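# Fold the sock's toe back onto its foot or heel

## Task

Bend the toe end of the sock backward and lay it over the foot or heel section; it may drop into place on its own. Release the sock and move the grippers away afterward. The fold only counts if it stays put without the robot holding it.

## Robot and tools

Robot: two arms, left_arm and right_arm, each ending in a two-finger gripper. The fingers point along the gripper's own +z axis and close along its y axis. end_effector_position is the spot between the finger pads, roughly 1 cm short of the tips.

Frame: all poses share one scene frame. Its origin sits on the table surface midway between the arms. +z is up, +x reaches out over the table, and left_arm is on the +y side. The arm names do not match the left or right of any image. Reported hand positions can be slightly wrong, worse when the arm is stretched far.

A row is always 16 plain numbers, even if one arm is idle: for left_arm x, y, z, qw, qx, qy, qz, opening, then the same eight for right_arm. x, y, z are an absolute target position in metres for that gripper; qw, qx, qy, qz are an absolute target orientation quaternion with w first, both in the scene frame. opening runs from -1 (closed) to +1 (fully open, 0.093 m). To hold an orientation steady, repeat the same quaternion in every row rather than copying a drifted reading. To park an arm, resend its last reported pose and desired opening each call.

execute_actions(actions): a list of actions, each a table of up to 15 rows; every row lasts one control step of 1/30 s, and a short table repeats its final row to fill 15 steps. An empty list just returns state and images. If any target lies more than 0.6 m from its gripper's current position along any of that gripper's axes, the action is refused for both arms; a malformed action, or a first action failing that check against the latest reported state, cancels the whole call.

move(target, speed, blocking): target is one 16-number row of absolute poses. Each gripper travels a straight line toward its pose, both paths finishing together, lasting 0.5 to 10 s (cut off at 10 s). speed is the top path speed in m/s, 0.002 to 0.5, default 0.25; turning is capped at twice that in rad/s. The opening is applied at the start. Paths ignore obstacles and the other arm; grippers can lag, wander, and overshoot speed, especially near full reach. Faster moves hit harder, and a target deeper past a contact presses harder. The result adds a move: line giving the ending (done, off_target, moving, held, fault) and any limits (paced = the pose was clipped; held = a check blocked some steps, after which the arm may lurch fast), plus each gripper's distance to its pose. With blocking=false the result comes after 0.5 s while motion continues; until a result shows the end, other moves and rows are refused, so call wait or stop.

wait(seconds): 0 to 10; both arms keep their last command, and it returns early if a running move ends. stop(): brakes a running move; it needs room, the fingers keep moving. zoom_image(camera, region): closer look at the latest image of cam_head_left, cam_head_right, cam_high, cam_low, cam_left_wrist or cam_right_wrist; region is [x0, y0, x1, y1] in pixels, top-left origin, at most 504 by 504. finished_scene(scene): give the current scene number to end it; this is final and reports success, and the fold must already be stable.

Motion details: each step the commanded pose is limited to 70 mm and 16 degrees from the measured one, then solved by damped inverse kinematics with position favoured over orientation. Distant targets take several actions; after an action the arm stops at its last clipped pose, so keep commanding. Joint friction can leave the hand up to about 31 mm off, so tiny moves may not register. Elbows never lock fully straight. Hand target lines show where each gripper is currently being driven. A pose unreachable line means the clearance check altered or blocked that arm's command. Joint limits (rad): waist -2.618 to 3.054, shoulder 0 to 3.142, elbow 0 to 3.142, wrist pitch -1.571 to 1.571, wrist yaw -1.571 to 1.571, wrist roll -2.094 to 2.094.

Gripping: grip_measured is the finger motor position on the same -1 to +1 scale. Pads meet near -0.94; each millimetre of object width adds about 0.0208, and each gripper's reading may be offset by up to 0.02. Fingers stop on contact through a spring while the motor continues, so the reading barely reveals contact. Commanding further below the object's width value squeezes harder, up to about 50 to 62 N per pad, less for parts under about 5 mm thick. Keep sending the closing value to keep the grip. The last number in each arm's Joint positions list is the opening in metres, floored at zero.

Cameras: head, high, low and wrist cameras at 504x504, with calibration (K, distortion, world-to-camera transform) supplied; real poses may differ by a few degrees and millimetres, and results list cameras whose numbers changed.

Heat: holding loads warms motors. MOTOR HOT appears at 75 °C; at 90 °C that arm halts for 10 s; at 100 °C it goes limp and falls. These appear as OVER-TEMPERATURE FAULT lines.

Avoid: arms colliding or pushing each other, dropping or flinging the sock, slamming into the table, and pressing very hard. Release the sock gently and back off before finishing.

Each tool is called after "Emit:" as name([rows], argument=value, ...), one row to a line, values as JSON.

## Session

Emit:
execute_actions(actions=[])

Scene clock: 0.00 s.
left_arm: end_effector_position=(+0.4037, +0.3533, +0.3903) grip_measured=+0.990 end_effector_quat_wxyz=(+0.695, -0.039, +0.716, +0.048) | right_arm: end_effector_position=(+0.4142, -0.3315, +0.4041) grip_measured=+0.980 end_effector_quat_wxyz=(+0.706, -0.041, +0.707, +0.032)
Joint positions: left_arm=[ 0.006  1.062  1.035 -0.003 -0.013  0.015  0.093] | right_arm=[ 0.014  1.041  1.054 -0.015 -0.005 -0.013  0.092]
Joint velocities: left_arm=[-0.007 -0.007  0.002 -0.007 -0.007  0.007 -0.001] | right_arm=[-0.007  0.007  0.002  0.007 -0.022 -0.066 -0.001]
Motor temperatures (°C, as the motors report them): left_arm=[25 25 24 23 26 24] | right_arm=[24 23 27 26 26 24]
Hand target (left_arm): +0.404, +0.353, +0.390; +0.695, -0.039, +0.716, +0.048
Hand target (right_arm): +0.414, -0.331, +0.404; +0.706, -0.041, +0.707, +0.032

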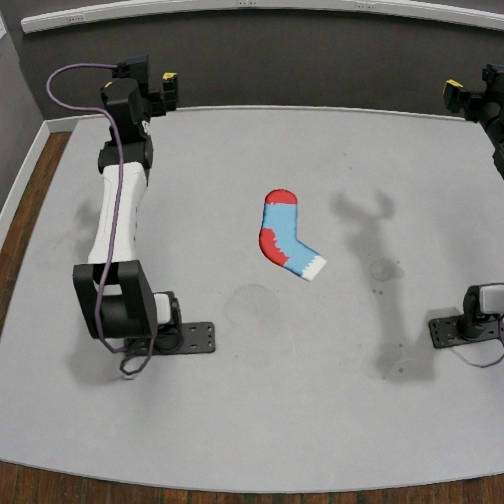

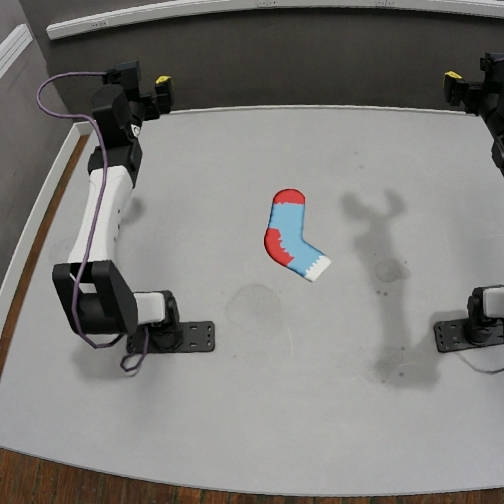

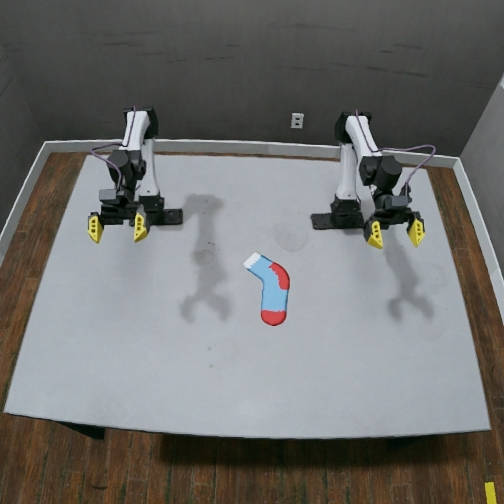

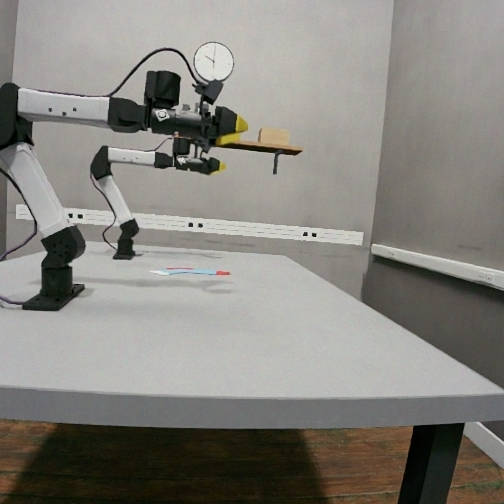

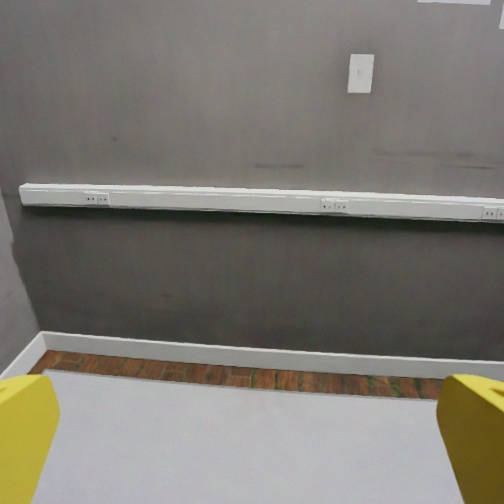

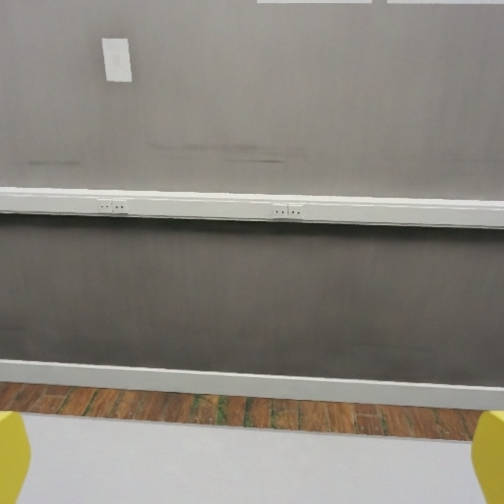

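Emit:
zoom_image(camera="cam_head_left", region=[230, 170, 350, 290])

Emit:
zoom_image(camera="cam_high", region=[220, 235, 320, 335])

Emit:
zoom_image(camera="cam_low", region=[130, 240, 250, 300])

Emit:
zoom_image(camera="cam_head_right", region=[235, 170, 355, 290])

Region (230, 170, 350, 290) of cam_head_left's 504x504 image, scaled by 4.200, with more detail than that image has.

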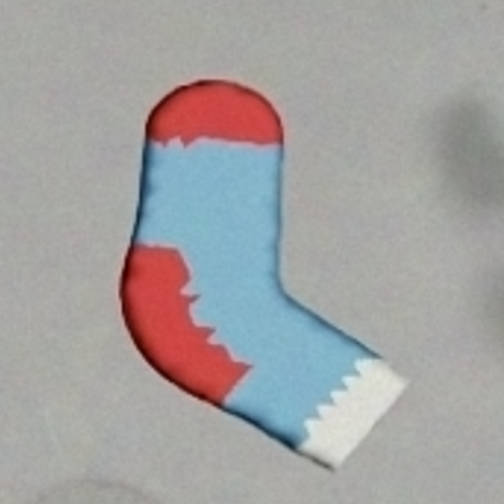

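Region (220, 235, 320, 335) of cam_high's 504x504 image, scaled by 5.040, with more detail than that image has.

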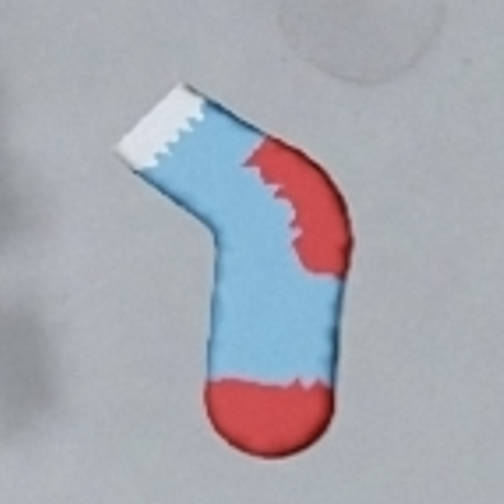

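Region (130, 240, 250, 300) of cam_low's 504x504 image, scaled by 4.200, with more detail than that image has.

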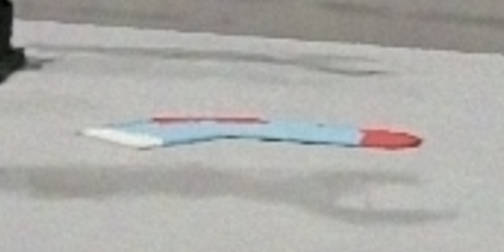

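Region (235, 170, 355, 290) of cam_head_right's 504x504 image, scaled by 4.200, with more detail than that image has.

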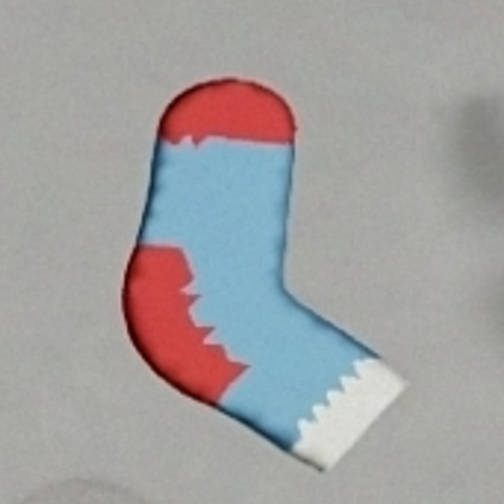

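Emit:
move(target=[0.452, 0.095, 0.10, 0.1228, 0.6963, 0.6963, -0.1228, 0.0, 0.4142, -0.3315, 0.4041, 0.706, -0.041, 0.707, 0.032, 1.0], speed=0.4)

Scene clock: 94.27 s.
left_arm: end_effector_position=(+0.4460, +0.0947, +0.1091) grip_measured=+0.003 end_effector_quat_wxyz=(+0.136, +0.703, +0.688, -0.119) | right_arm: end_effector_position=(+0.4142, -0.3315, +0.4041) grip_measured=+0.980 end_effector_quat_wxyz=(+0.706, -0.041, +0.707, +0.032)
Joint positions: left_arm=[-0.461  2.23   2.059 -1.25   0.332  1.211  0.045] | right_arm=[ 0.014  1.041  1.054 -0.015 -0.005 -0.013  0.092]
Joint velocities: left_arm=[ 0.002  0.017  0.012 -0.081  0.037  0.007 -0.001] | right_arm=[-0.007  0.017 -0.017  0.037  0.066 -0.037 -0.   ]
Motor temperatures (°C, as the motors report them): left_arm=[25 26 34 34 26 24] | right_arm=[24 25 38 41 26 24]
Hand target (left_arm): +0.446, +0.096, +0.101; +0.123, +0.706, +0.688, -0.116
Hand target (right_arm): +0.414, -0.332, +0.404; +0.706, -0.041, +0.707, +0.032
Off the commanded pose (left_arm): 0.011 m, 2 deg.
Off the commanded pose (right_arm): 0.000 m, 0 deg.
move: off_target (left_arm)
camera_calibration (this result's frames):
cam_left_wrist: T_world_to_cam=[[-0.999429, 0.0205862, -0.0267998, 0.447586], [0.018619, 0.997253, 0.0716905, -0.072349], [0.028202, 0.0711505, -0.997067, 0.175187], [0, 0, 0, 1]] pos_world=[0.443737, 0.0504715, 0.191855]

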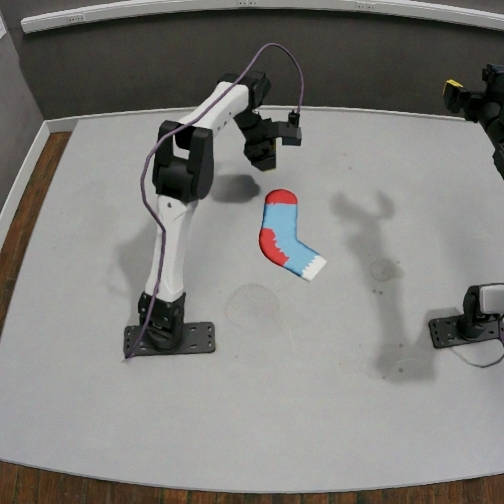

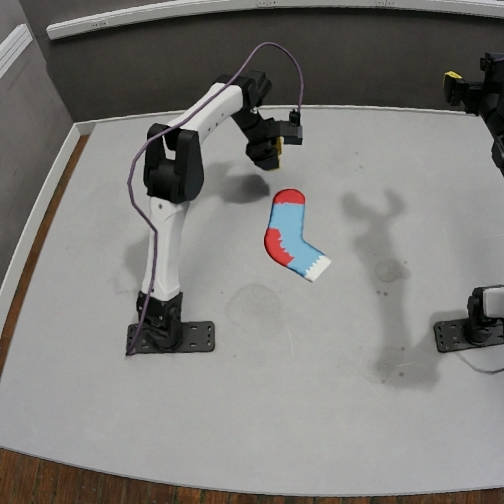

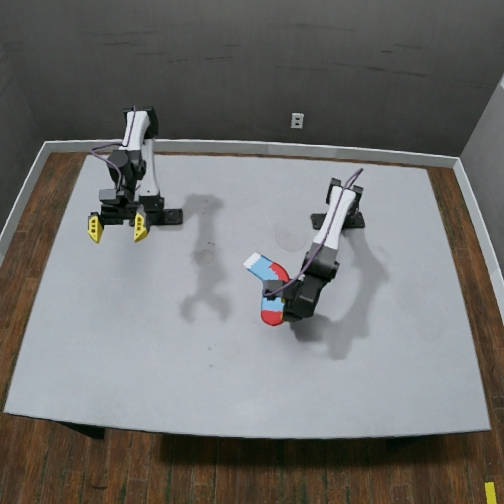

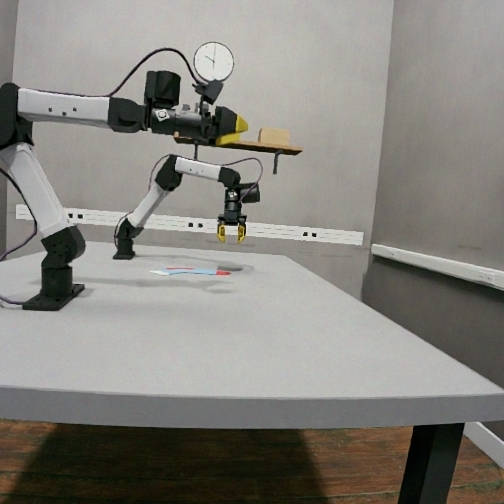

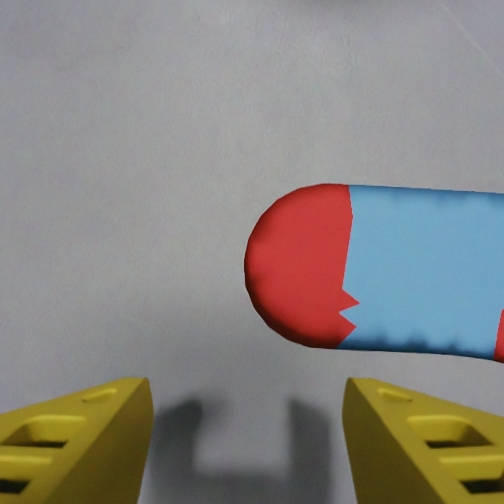

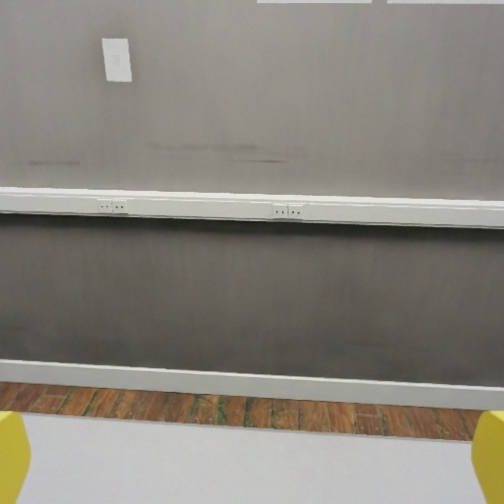

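Emit:
move(target=[0.440, 0.074, 0.028, 0.1228, 0.6963, 0.6963, -0.1228, 0.0, 0.4142, -0.3315, 0.4041, 0.706, -0.041, 0.707, 0.032, 1.0], speed=0.15)

Scene clock: 109.53 s.
left_arm: end_effector_position=(+0.4429, +0.0739, +0.0451) grip_measured=+0.003 end_effector_quat_wxyz=(+0.141, +0.698, +0.692, -0.121) | right_arm: end_effector_position=(+0.4142, -0.3315, +0.4041) grip_measured=+0.980 end_effector_quat_wxyz=(+0.706, -0.041, +0.707, +0.032)
Joint positions: left_arm=[-0.504  2.251  1.836 -0.979  0.331  1.151  0.045] | right_arm=[ 0.014  1.041  1.054 -0.015 -0.005 -0.013  0.092]
Joint velocities: left_arm=[ 0.007 -0.002  0.012 -0.022 -0.007 -0.051 -0.001] | right_arm=[ 0.002  0.002  0.007  0.007  0.007 -0.037 -0.   ]
Motor temperatures (°C, as the motors report them): left_arm=[25 31 35 31 26 24] | right_arm=[24 25 39 42 26 24]
Hand target (left_arm): +0.438, +0.075, +0.028; +0.123, +0.697, +0.696, -0.122
Hand target (right_arm): +0.414, -0.332, +0.404; +0.706, -0.041, +0.707, +0.032
Off the commanded pose (left_arm): 0.017 m, 2 deg.
Off the commanded pose (right_arm): 0.000 m, 0 deg.
move: off_target (left_arm)
camera_calibration (this result's frames):
cam_left_wrist: T_world_to_cam=[[-0.999542, 0.00713166, -0.0294076, 0.444358], [0.00532289, 0.998115, 0.0611326, -0.0406828], [0.0297882, 0.0609481, -0.997696, 0.113043], [0, 0, 0, 1]] pos_world=[0.441004, 0.0305474, 0.128337]

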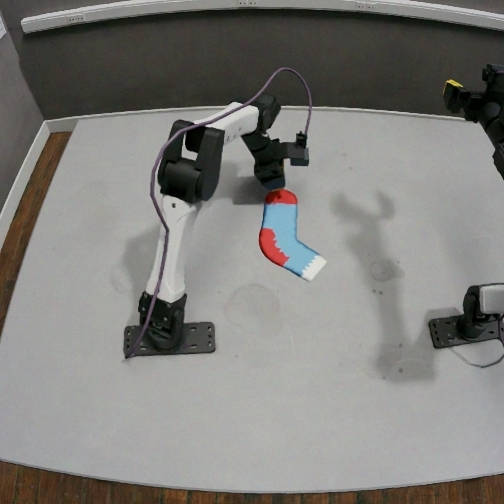

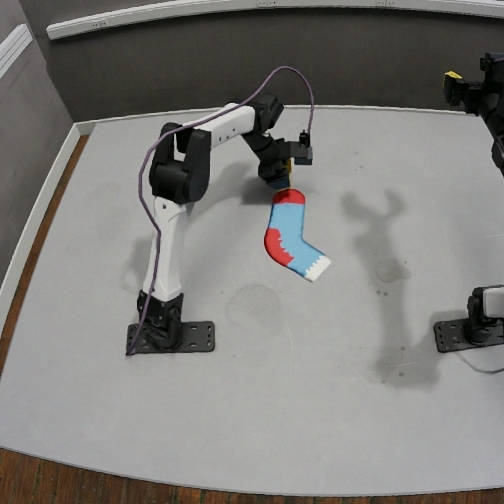

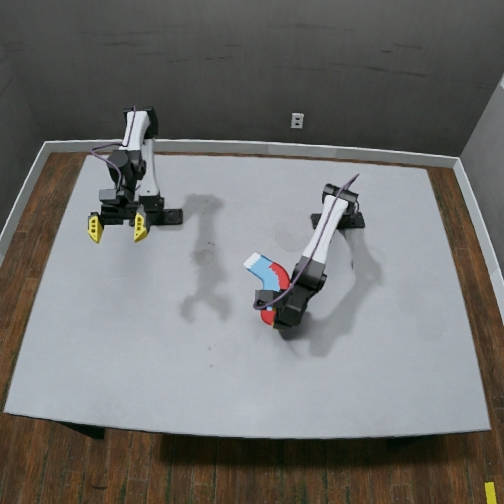

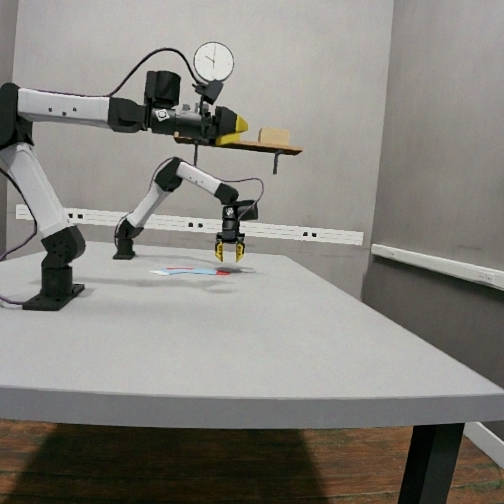

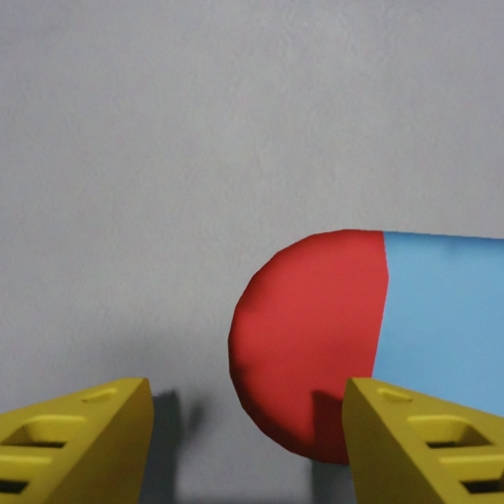

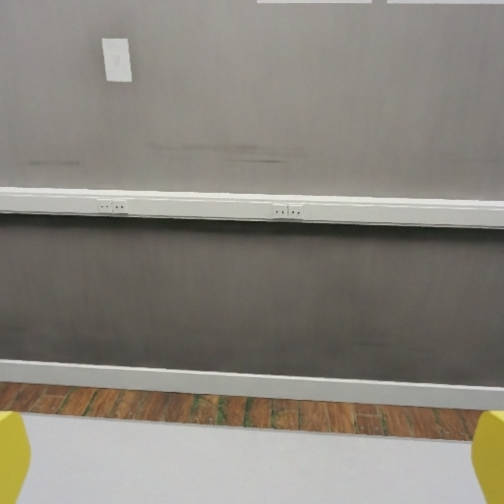

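Emit:
move(target=[0.435, 0.073, -0.006, 0.1228, 0.6963, 0.6963, -0.1228, 0.0, 0.4142, -0.3315, 0.4041, 0.706, -0.041, 0.707, 0.032, 1.0], speed=0.06)

Scene clock: 121.50 s.
left_arm: end_effector_position=(+0.4407, +0.0725, +0.0125) grip_measured=+0.003 end_effector_quat_wxyz=(+0.143, +0.697, +0.692, -0.121) | right_arm: end_effector_position=(+0.4142, -0.3315, +0.4041) grip_measured=+0.980 end_effector_quat_wxyz=(+0.706, -0.041, +0.707, +0.032)
Joint positions: left_arm=[-0.509  2.274  1.741 -0.856  0.331  1.144  0.045] | right_arm=[ 0.014  1.041  1.054 -0.015 -0.005 -0.013  0.092]
Joint velocities: left_arm=[ 0.002 -0.002  0.007  0.095 -0.081  0.037 -0.   ] | right_arm=[-0.017 -0.002 -0.012 -0.022  0.022 -0.007 -0.   ]
Motor temperatures (°C, as the motors report them): left_arm=[25 33 34 30 26 24] | right_arm=[24 25 40 43 26 24]
Hand target (left_arm): +0.434, +0.074, -0.005; +0.123, +0.697, +0.696, -0.123
Hand target (right_arm): +0.414, -0.332, +0.404; +0.706, -0.041, +0.707, +0.032
Off the commanded pose (left_arm): 0.019 m, 2 deg.
Off the commanded pose (right_arm): 0.000 m, 0 deg.
move: off_target (left_arm)
camera_calibration (this result's frames):
cam_left_wrist: T_world_to_cam=[[-0.999502, 0.00526045, -0.0311266, 0.441283], [0.0034113, 0.998242, 0.059165, -0.0364235], [0.0313831, 0.0590293, -0.997763, 0.0801082], [0, 0, 0, 1]] pos_world=[0.438673, 0.0293094, 0.0958196]

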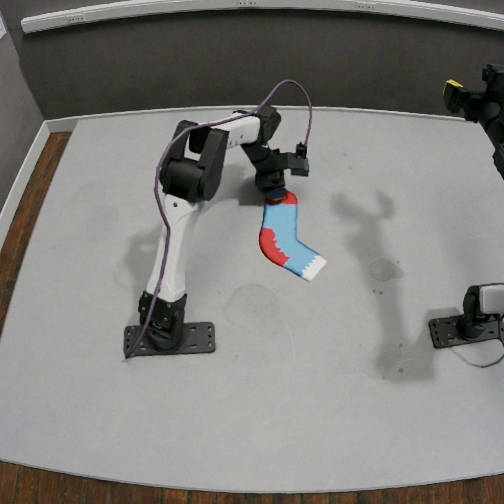

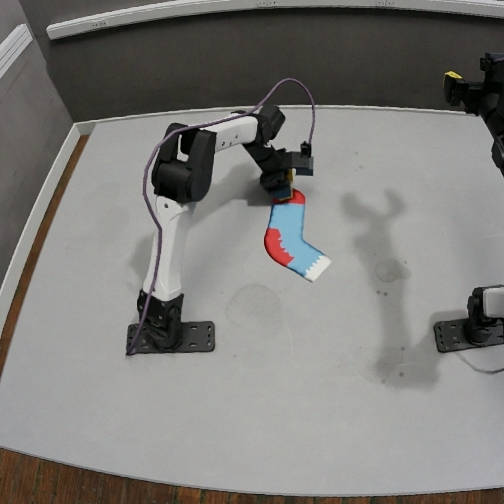

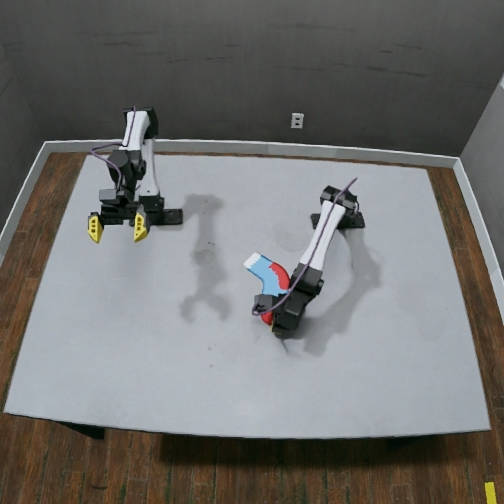

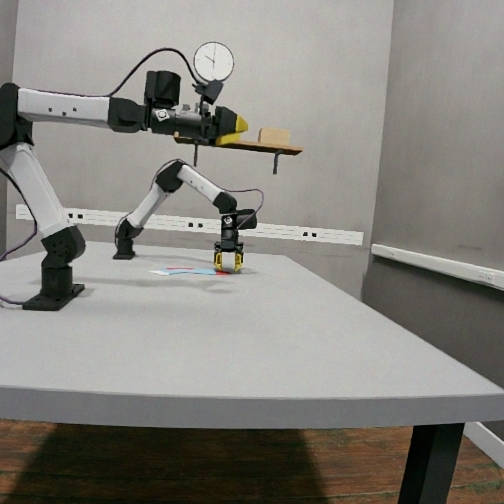

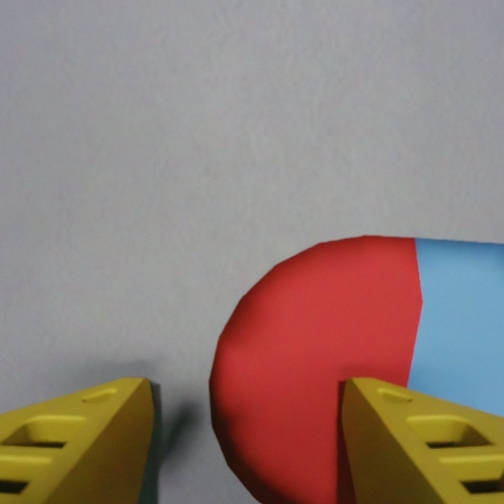

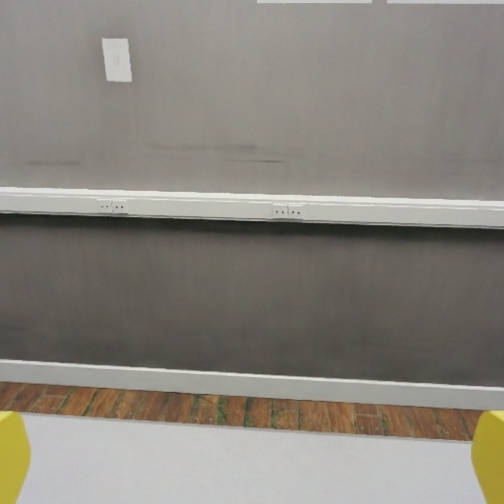

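Emit:
zoom_image(camera="cam_low", region=[180, 230, 270, 290])

Region (180, 230, 270, 290) of cam_low's 504x504 image, scaled by 5.600, with more detail than that image has.

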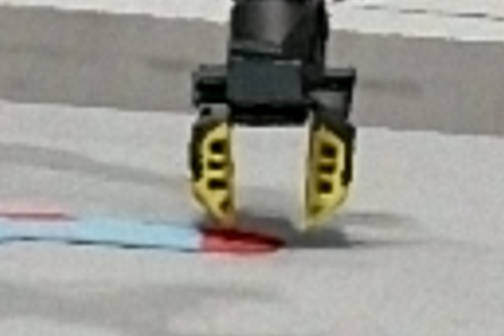

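Emit:
move(target=[0.427, 0.073, -0.017, 0.1228, 0.6963, 0.6963, -0.1228, 0.0, 0.4142, -0.3315, 0.4041, 0.706, -0.041, 0.707, 0.032, 1.0], speed=0.05)

Emit:
zoom_image(camera="cam_low", region=[180, 230, 270, 290])

Scene clock: 130.40 s.
left_arm: end_effector_position=(+0.4400, +0.0720, +0.0057) grip_measured=+0.003 end_effector_quat_wxyz=(+0.150, +0.694, +0.694, -0.121) | right_arm: end_effector_position=(+0.4142, -0.3315, +0.4041) grip_measured=+0.980 end_effector_quat_wxyz=(+0.706, -0.041, +0.707, +0.032)
Joint positions: left_arm=[-0.509  2.268  1.699 -0.804  0.336  1.134  0.045] | right_arm=[ 0.014  1.041  1.054 -0.015 -0.005 -0.013  0.092]
Joint velocities: left_arm=[-0.032  0.007 -0.012 -0.022  0.022 -0.022  0.   ] | right_arm=[ 0.002  0.017 -0.002 -0.066 -0.037  0.037  0.001]
Motor temperatures (°C, as the motors report them): left_arm=[25 35 33 29 26 24] | right_arm=[24 25 40 44 26 24]
Hand target (left_arm): +0.426, +0.074, -0.016; +0.122, +0.697, +0.696, -0.123
Hand target (right_arm): +0.414, -0.332, +0.404; +0.706, -0.041, +0.707, +0.032
Off the commanded pose (left_arm): 0.026 m, 3 deg.
Off the commanded pose (right_arm): 0.000 m, 0 deg.
move: off_target (left_arm)
camera_calibration (this result's frames):
cam_left_wrist: T_world_to_cam=[[-0.999191, -0.00345815, -0.040072, 0.440943], [-0.00540394, 0.998806, 0.0485513, -0.031617], [0.0398562, 0.0487285, -0.998017, 0.0703945], [0, 0, 0, 1]] pos_world=[0.43761, 0.0296738, 0.0894594]

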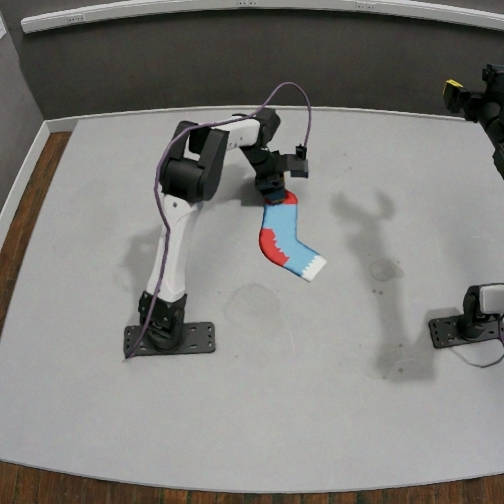

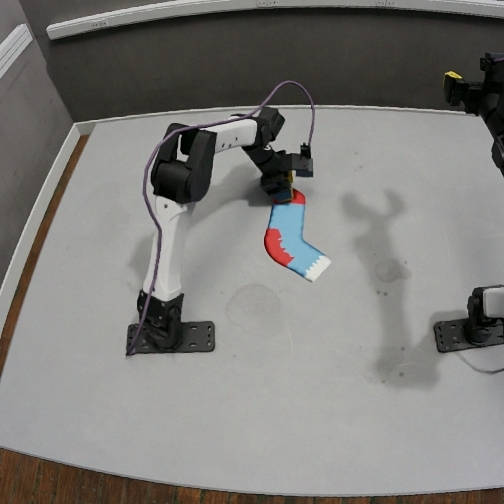

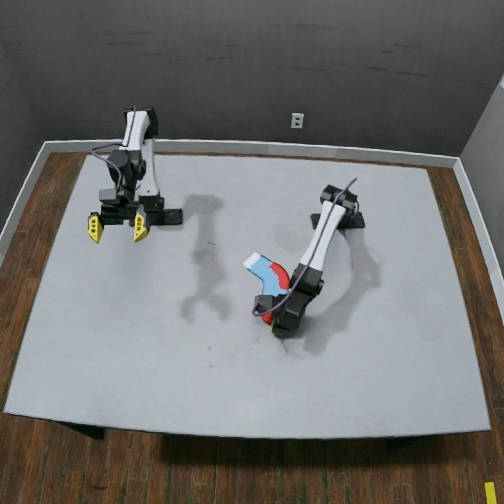

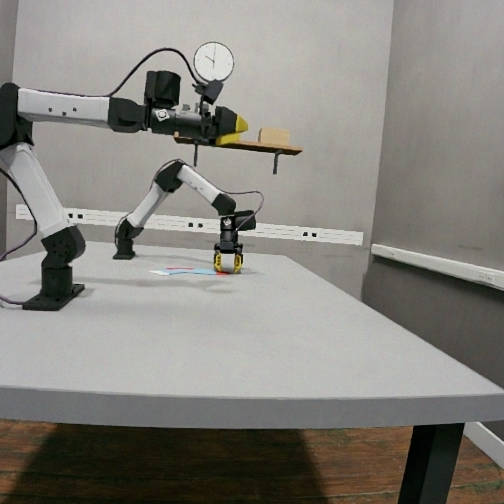

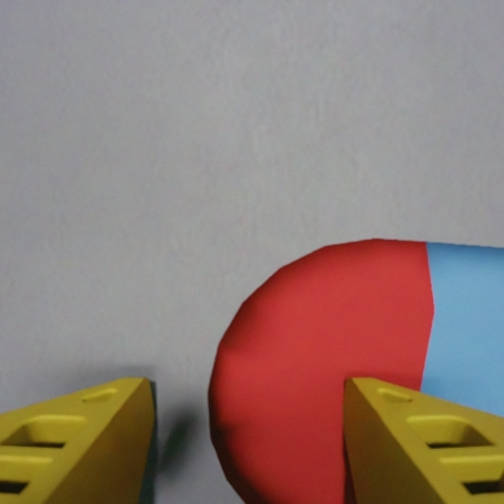

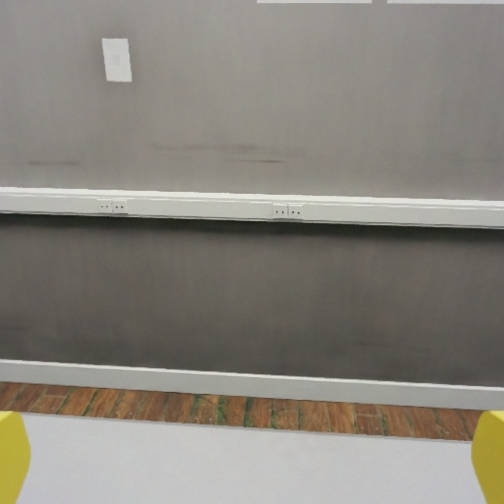

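Region (180, 230, 270, 290) of cam_low's 504x504 image, scaled by 5.600, with more detail than that image has.

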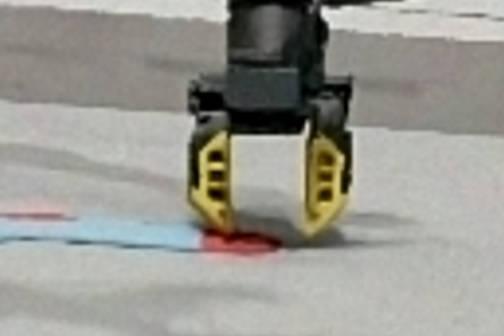

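Emit:
move(target=[0.427, 0.073, -0.017, 0.1228, 0.6963, 0.6963, -0.1228, -1.0, 0.4142, -0.3315, 0.4041, 0.706, -0.041, 0.707, 0.032, 1.0], speed=0.05)

Emit:
zoom_image(camera="cam_low", region=[180, 230, 270, 290])

Scene clock: 135.93 s.
left_arm: end_effector_position=(+0.4398, +0.0696, +0.0061) grip_measured=-1.000 end_effector_quat_wxyz=(+0.154, +0.695, +0.692, -0.122) | right_arm: end_effector_position=(+0.4142, -0.3315, +0.4041) grip_measured=+0.980 end_effector_quat_wxyz=(+0.706, -0.041, +0.707, +0.032)
Joint positions: left_arm=[-0.512  2.266  1.694 -0.795  0.341  1.133  0.   ] | right_arm=[ 0.014  1.041  1.054 -0.015 -0.005 -0.013  0.092]
Joint velocities: left_arm=[ 0.012  0.007 -0.012 -0.007 -0.022  0.007  0.   ] | right_arm=[-0.007 -0.007 -0.017 -0.022 -0.022 -0.022 -0.   ]
Motor temperatures (°C, as the motors report them): left_arm=[25 36 33 29 26 24] | right_arm=[24 25 40 44 26 24]
Hand target (left_arm): +0.426, +0.074, -0.016; +0.123, +0.697, +0.696, -0.123
Hand target (right_arm): +0.414, -0.332, +0.404; +0.706, -0.041, +0.707, +0.032
Off the commanded pose (left_arm): 0.027 m, 4 deg.
Off the commanded pose (right_arm): 0.000 m, 0 deg.
move: off_target (left_arm)
camera_calibration (this result's frames):
cam_left_wrist: T_world_to_cam=[[-0.999015, -0.000376984, -0.044363, 0.440461], [-0.0021908, 0.999163, 0.0408442, -0.0306282], [0.0443104, 0.0409012, -0.99818, 0.0694859], [0, 0, 0, 1]] pos_world=[0.436882, 0.0279266, 0.0901506]

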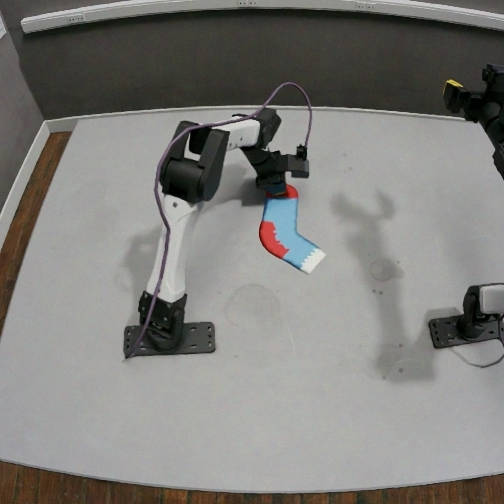

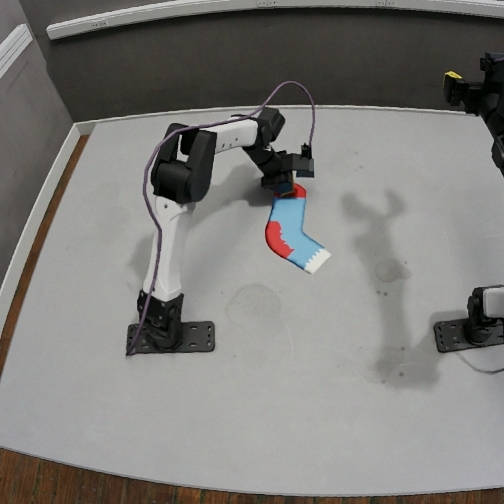

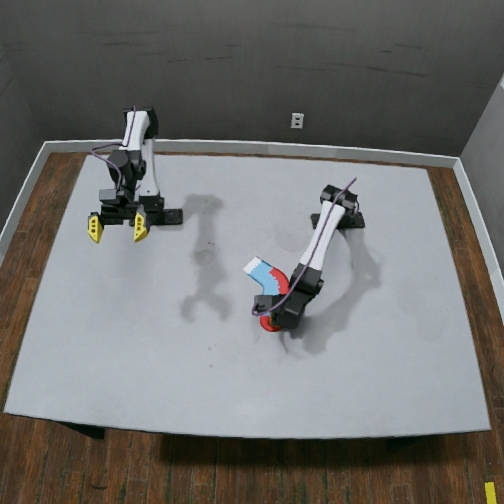

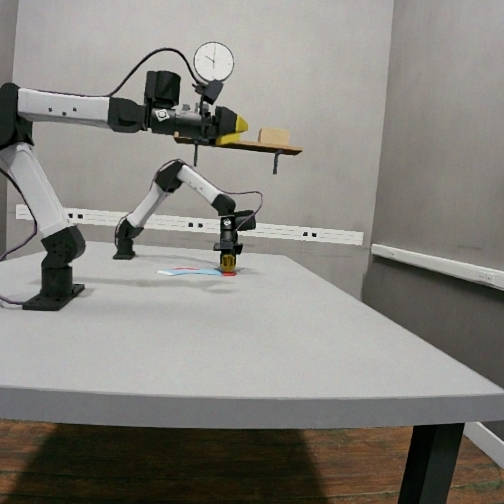

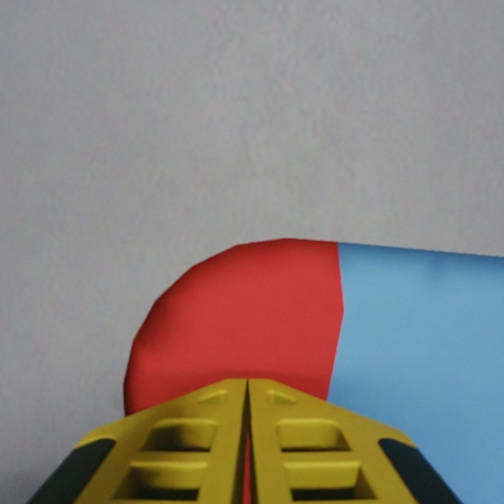

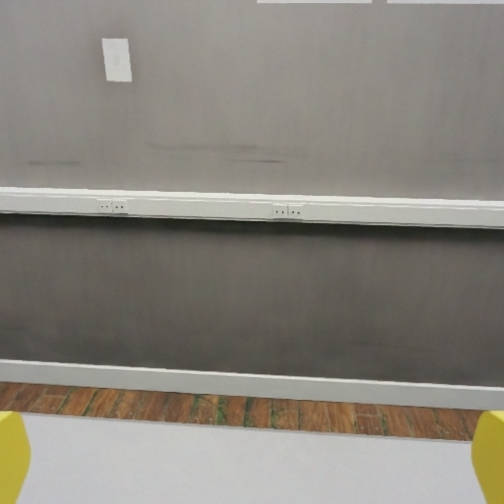

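Region (180, 230, 270, 290) of cam_low's 504x504 image, scaled by 5.600, with more detail than that image has.

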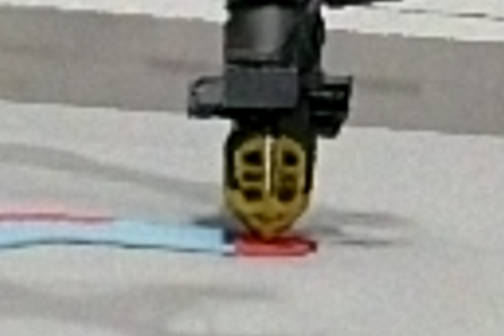

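Emit:
move(target=[0.455, 0.072, 0.045, 0.0555, 0.6813, 0.7049, -0.189, -1.0, 0.4142, -0.3315, 0.4041, 0.706, -0.041, 0.707, 0.032, 1.0], speed=0.12)

Scene clock: 169.03 s.
left_arm: end_effector_position=(+0.4567, +0.0693, +0.0550) grip_measured=-1.000 end_effector_quat_wxyz=(+0.066, +0.685, +0.703, -0.181) | right_arm: end_effector_position=(+0.4142, -0.3315, +0.4041) grip_measured=+0.980 end_effector_quat_wxyz=(+0.706, -0.041, +0.707, +0.032)
Joint positions: left_arm=[-0.484  2.572  2.448 -1.464  0.387  1.17   0.   ] | right_arm=[ 0.014  1.041  1.054 -0.015 -0.005 -0.013  0.092]
Joint velocities: left_arm=[-0.007 -0.007  0.007  0.007 -0.066 -0.007  0.   ] | right_arm=[ 0.002  0.012 -0.012 -0.007  0.007 -0.022 -0.001]
Motor temperatures (°C, as the motors report them): left_arm=[25 39 31 29 26 24] | right_arm=[24 25 41 46 26 24]
Hand target (left_arm): +0.456, +0.071, +0.045; +0.057, +0.682, +0.704, -0.191
Hand target (right_arm): +0.414, -0.332, +0.404; +0.706, -0.041, +0.707, +0.032
Off the commanded pose (left_arm): 0.010 m, 2 deg.
Off the commanded pose (right_arm): 0.000 m, 0 deg.
move: done
camera_calibration (this result's frames):
cam_left_wrist: T_world_to_cam=[[-0.986396, 0.00814578, 0.164182, 0.441716], [0.0214739, 0.996598, 0.0795685, -0.045061], [-0.162975, 0.0820117, -0.983216, 0.208546], [0, 0, 0, 1]] pos_world=[0.470662, 0.0242064, 0.136109]

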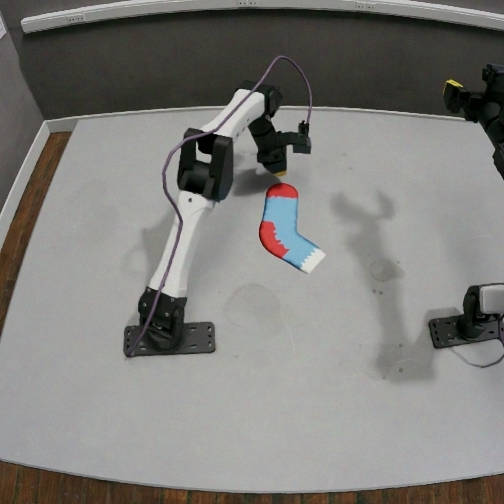

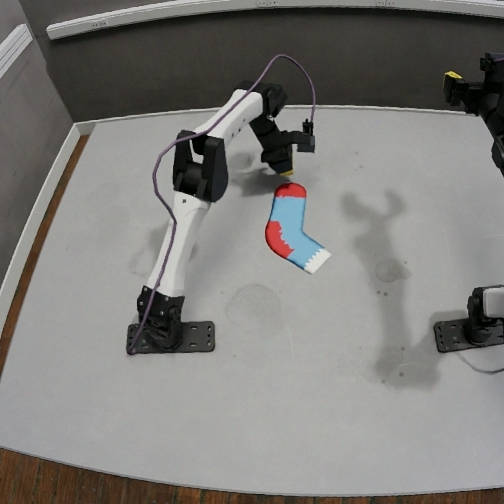

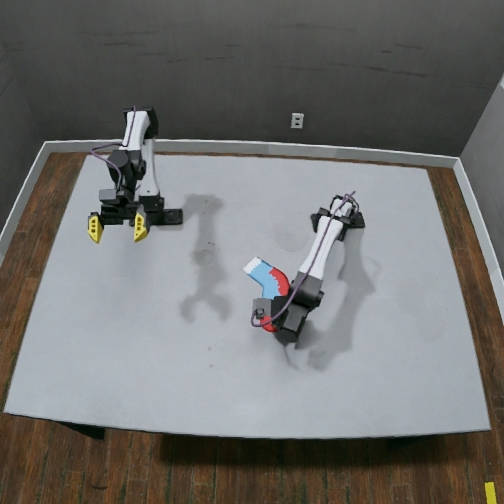

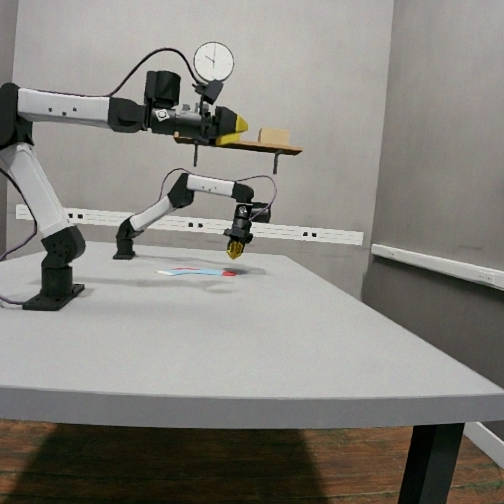

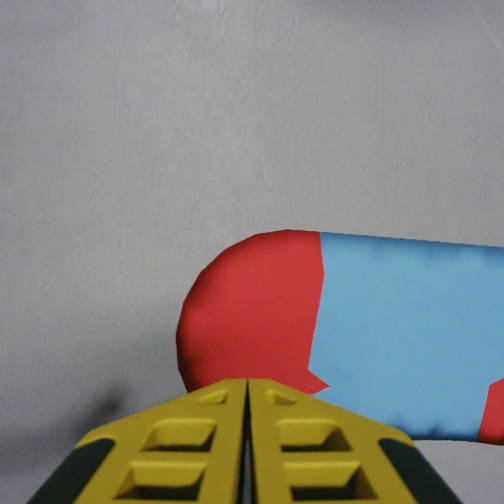

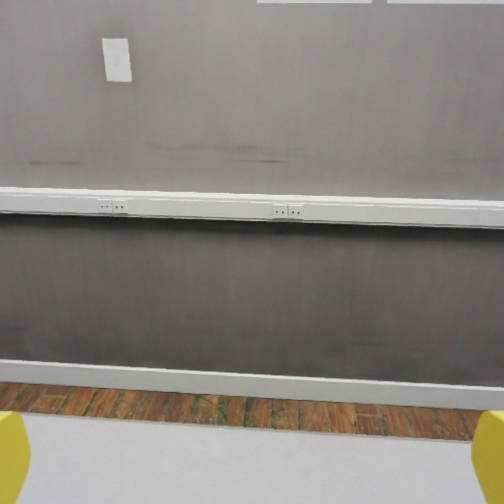

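Emit:
move(target=[0.459, 0.070, 0.006, 0.0555, 0.6813, 0.7049, -0.189, 0.0, 0.4142, -0.3315, 0.4041, 0.706, -0.041, 0.707, 0.032, 1.0], speed=0.1)

Emit:
zoom_image(camera="cam_low", region=[190, 230, 280, 290])

Scene clock: 185.23 s.
left_arm: end_effector_position=(+0.4614, +0.0674, +0.0267) grip_measured=-0.003 end_effector_quat_wxyz=(+0.073, +0.686, +0.702, -0.178) | right_arm: end_effector_position=(+0.4142, -0.3315, +0.4041) grip_measured=+0.980 end_effector_quat_wxyz=(+0.706, -0.041, +0.707, +0.032)
Joint positions: left_arm=[-0.484  2.572  2.336 -1.337  0.387  1.171  0.045] | right_arm=[ 0.014  1.041  1.054 -0.015 -0.005 -0.013  0.092]
Joint velocities: left_arm=[ 0.002 -0.017 -0.007 -0.051 -0.051 -0.081 -0.   ] | right_arm=[ 0.002  0.012 -0.007  0.007  0.037 -0.022  0.   ]
Motor temperatures (°C, as the motors report them): left_arm=[25 41 33 28 26 24] | right_arm=[24 25 42 47 26 24]
Hand target (left_arm): +0.457, +0.071, +0.006; +0.055, +0.681, +0.705, -0.189
Hand target (right_arm): +0.414, -0.332, +0.404; +0.706, -0.041, +0.707, +0.032
Off the commanded pose (left_arm): 0.021 m, 2 deg.
Off the commanded pose (right_arm): 0.000 m, 0 deg.
move: off_target (left_arm)
camera_calibration (this result's frames):
cam_left_wrist: T_world_to_cam=[[-0.988588, 0.00936872, 0.150352, 0.452349], [0.0207522, 0.997018, 0.0743229, -0.0405878], [-0.149207, 0.0765949, -0.985835, 0.17577], [0, 0, 0, 1]] pos_world=[0.474255, 0.0227658, 0.108285]

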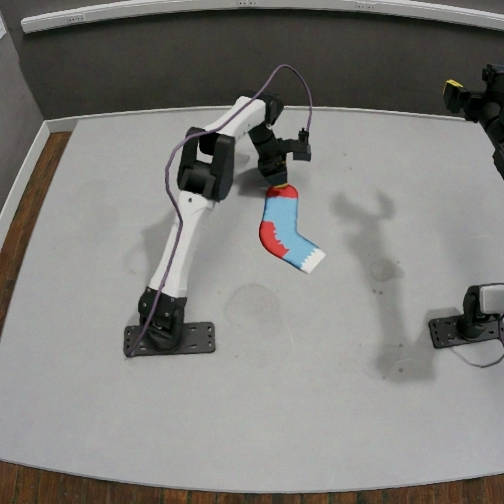

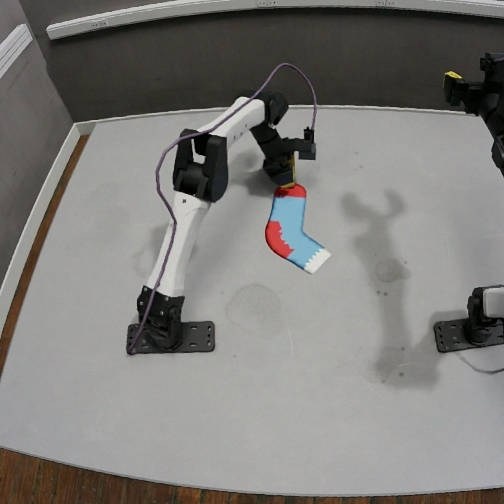

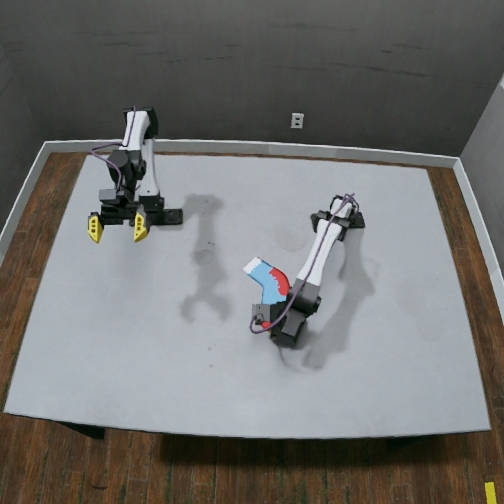

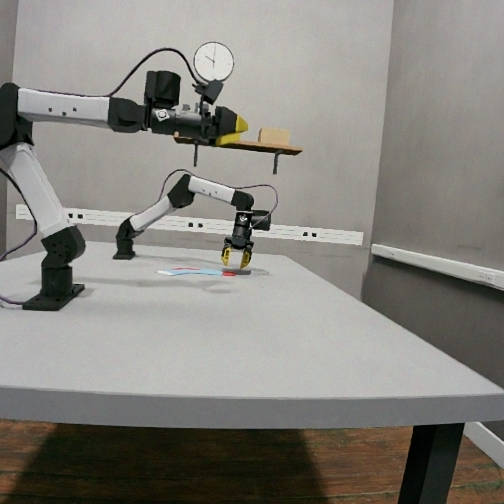

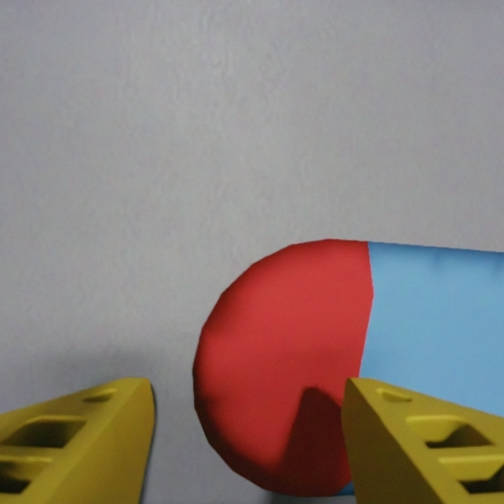

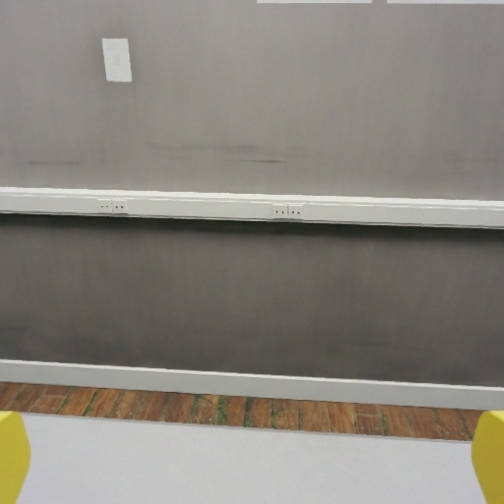

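Region (190, 230, 280, 290) of cam_low's 504x504 image, scaled by 5.600, with more detail than that image has.

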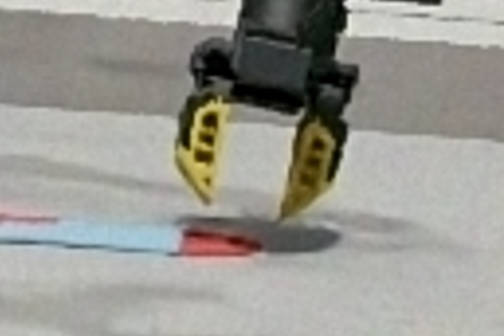

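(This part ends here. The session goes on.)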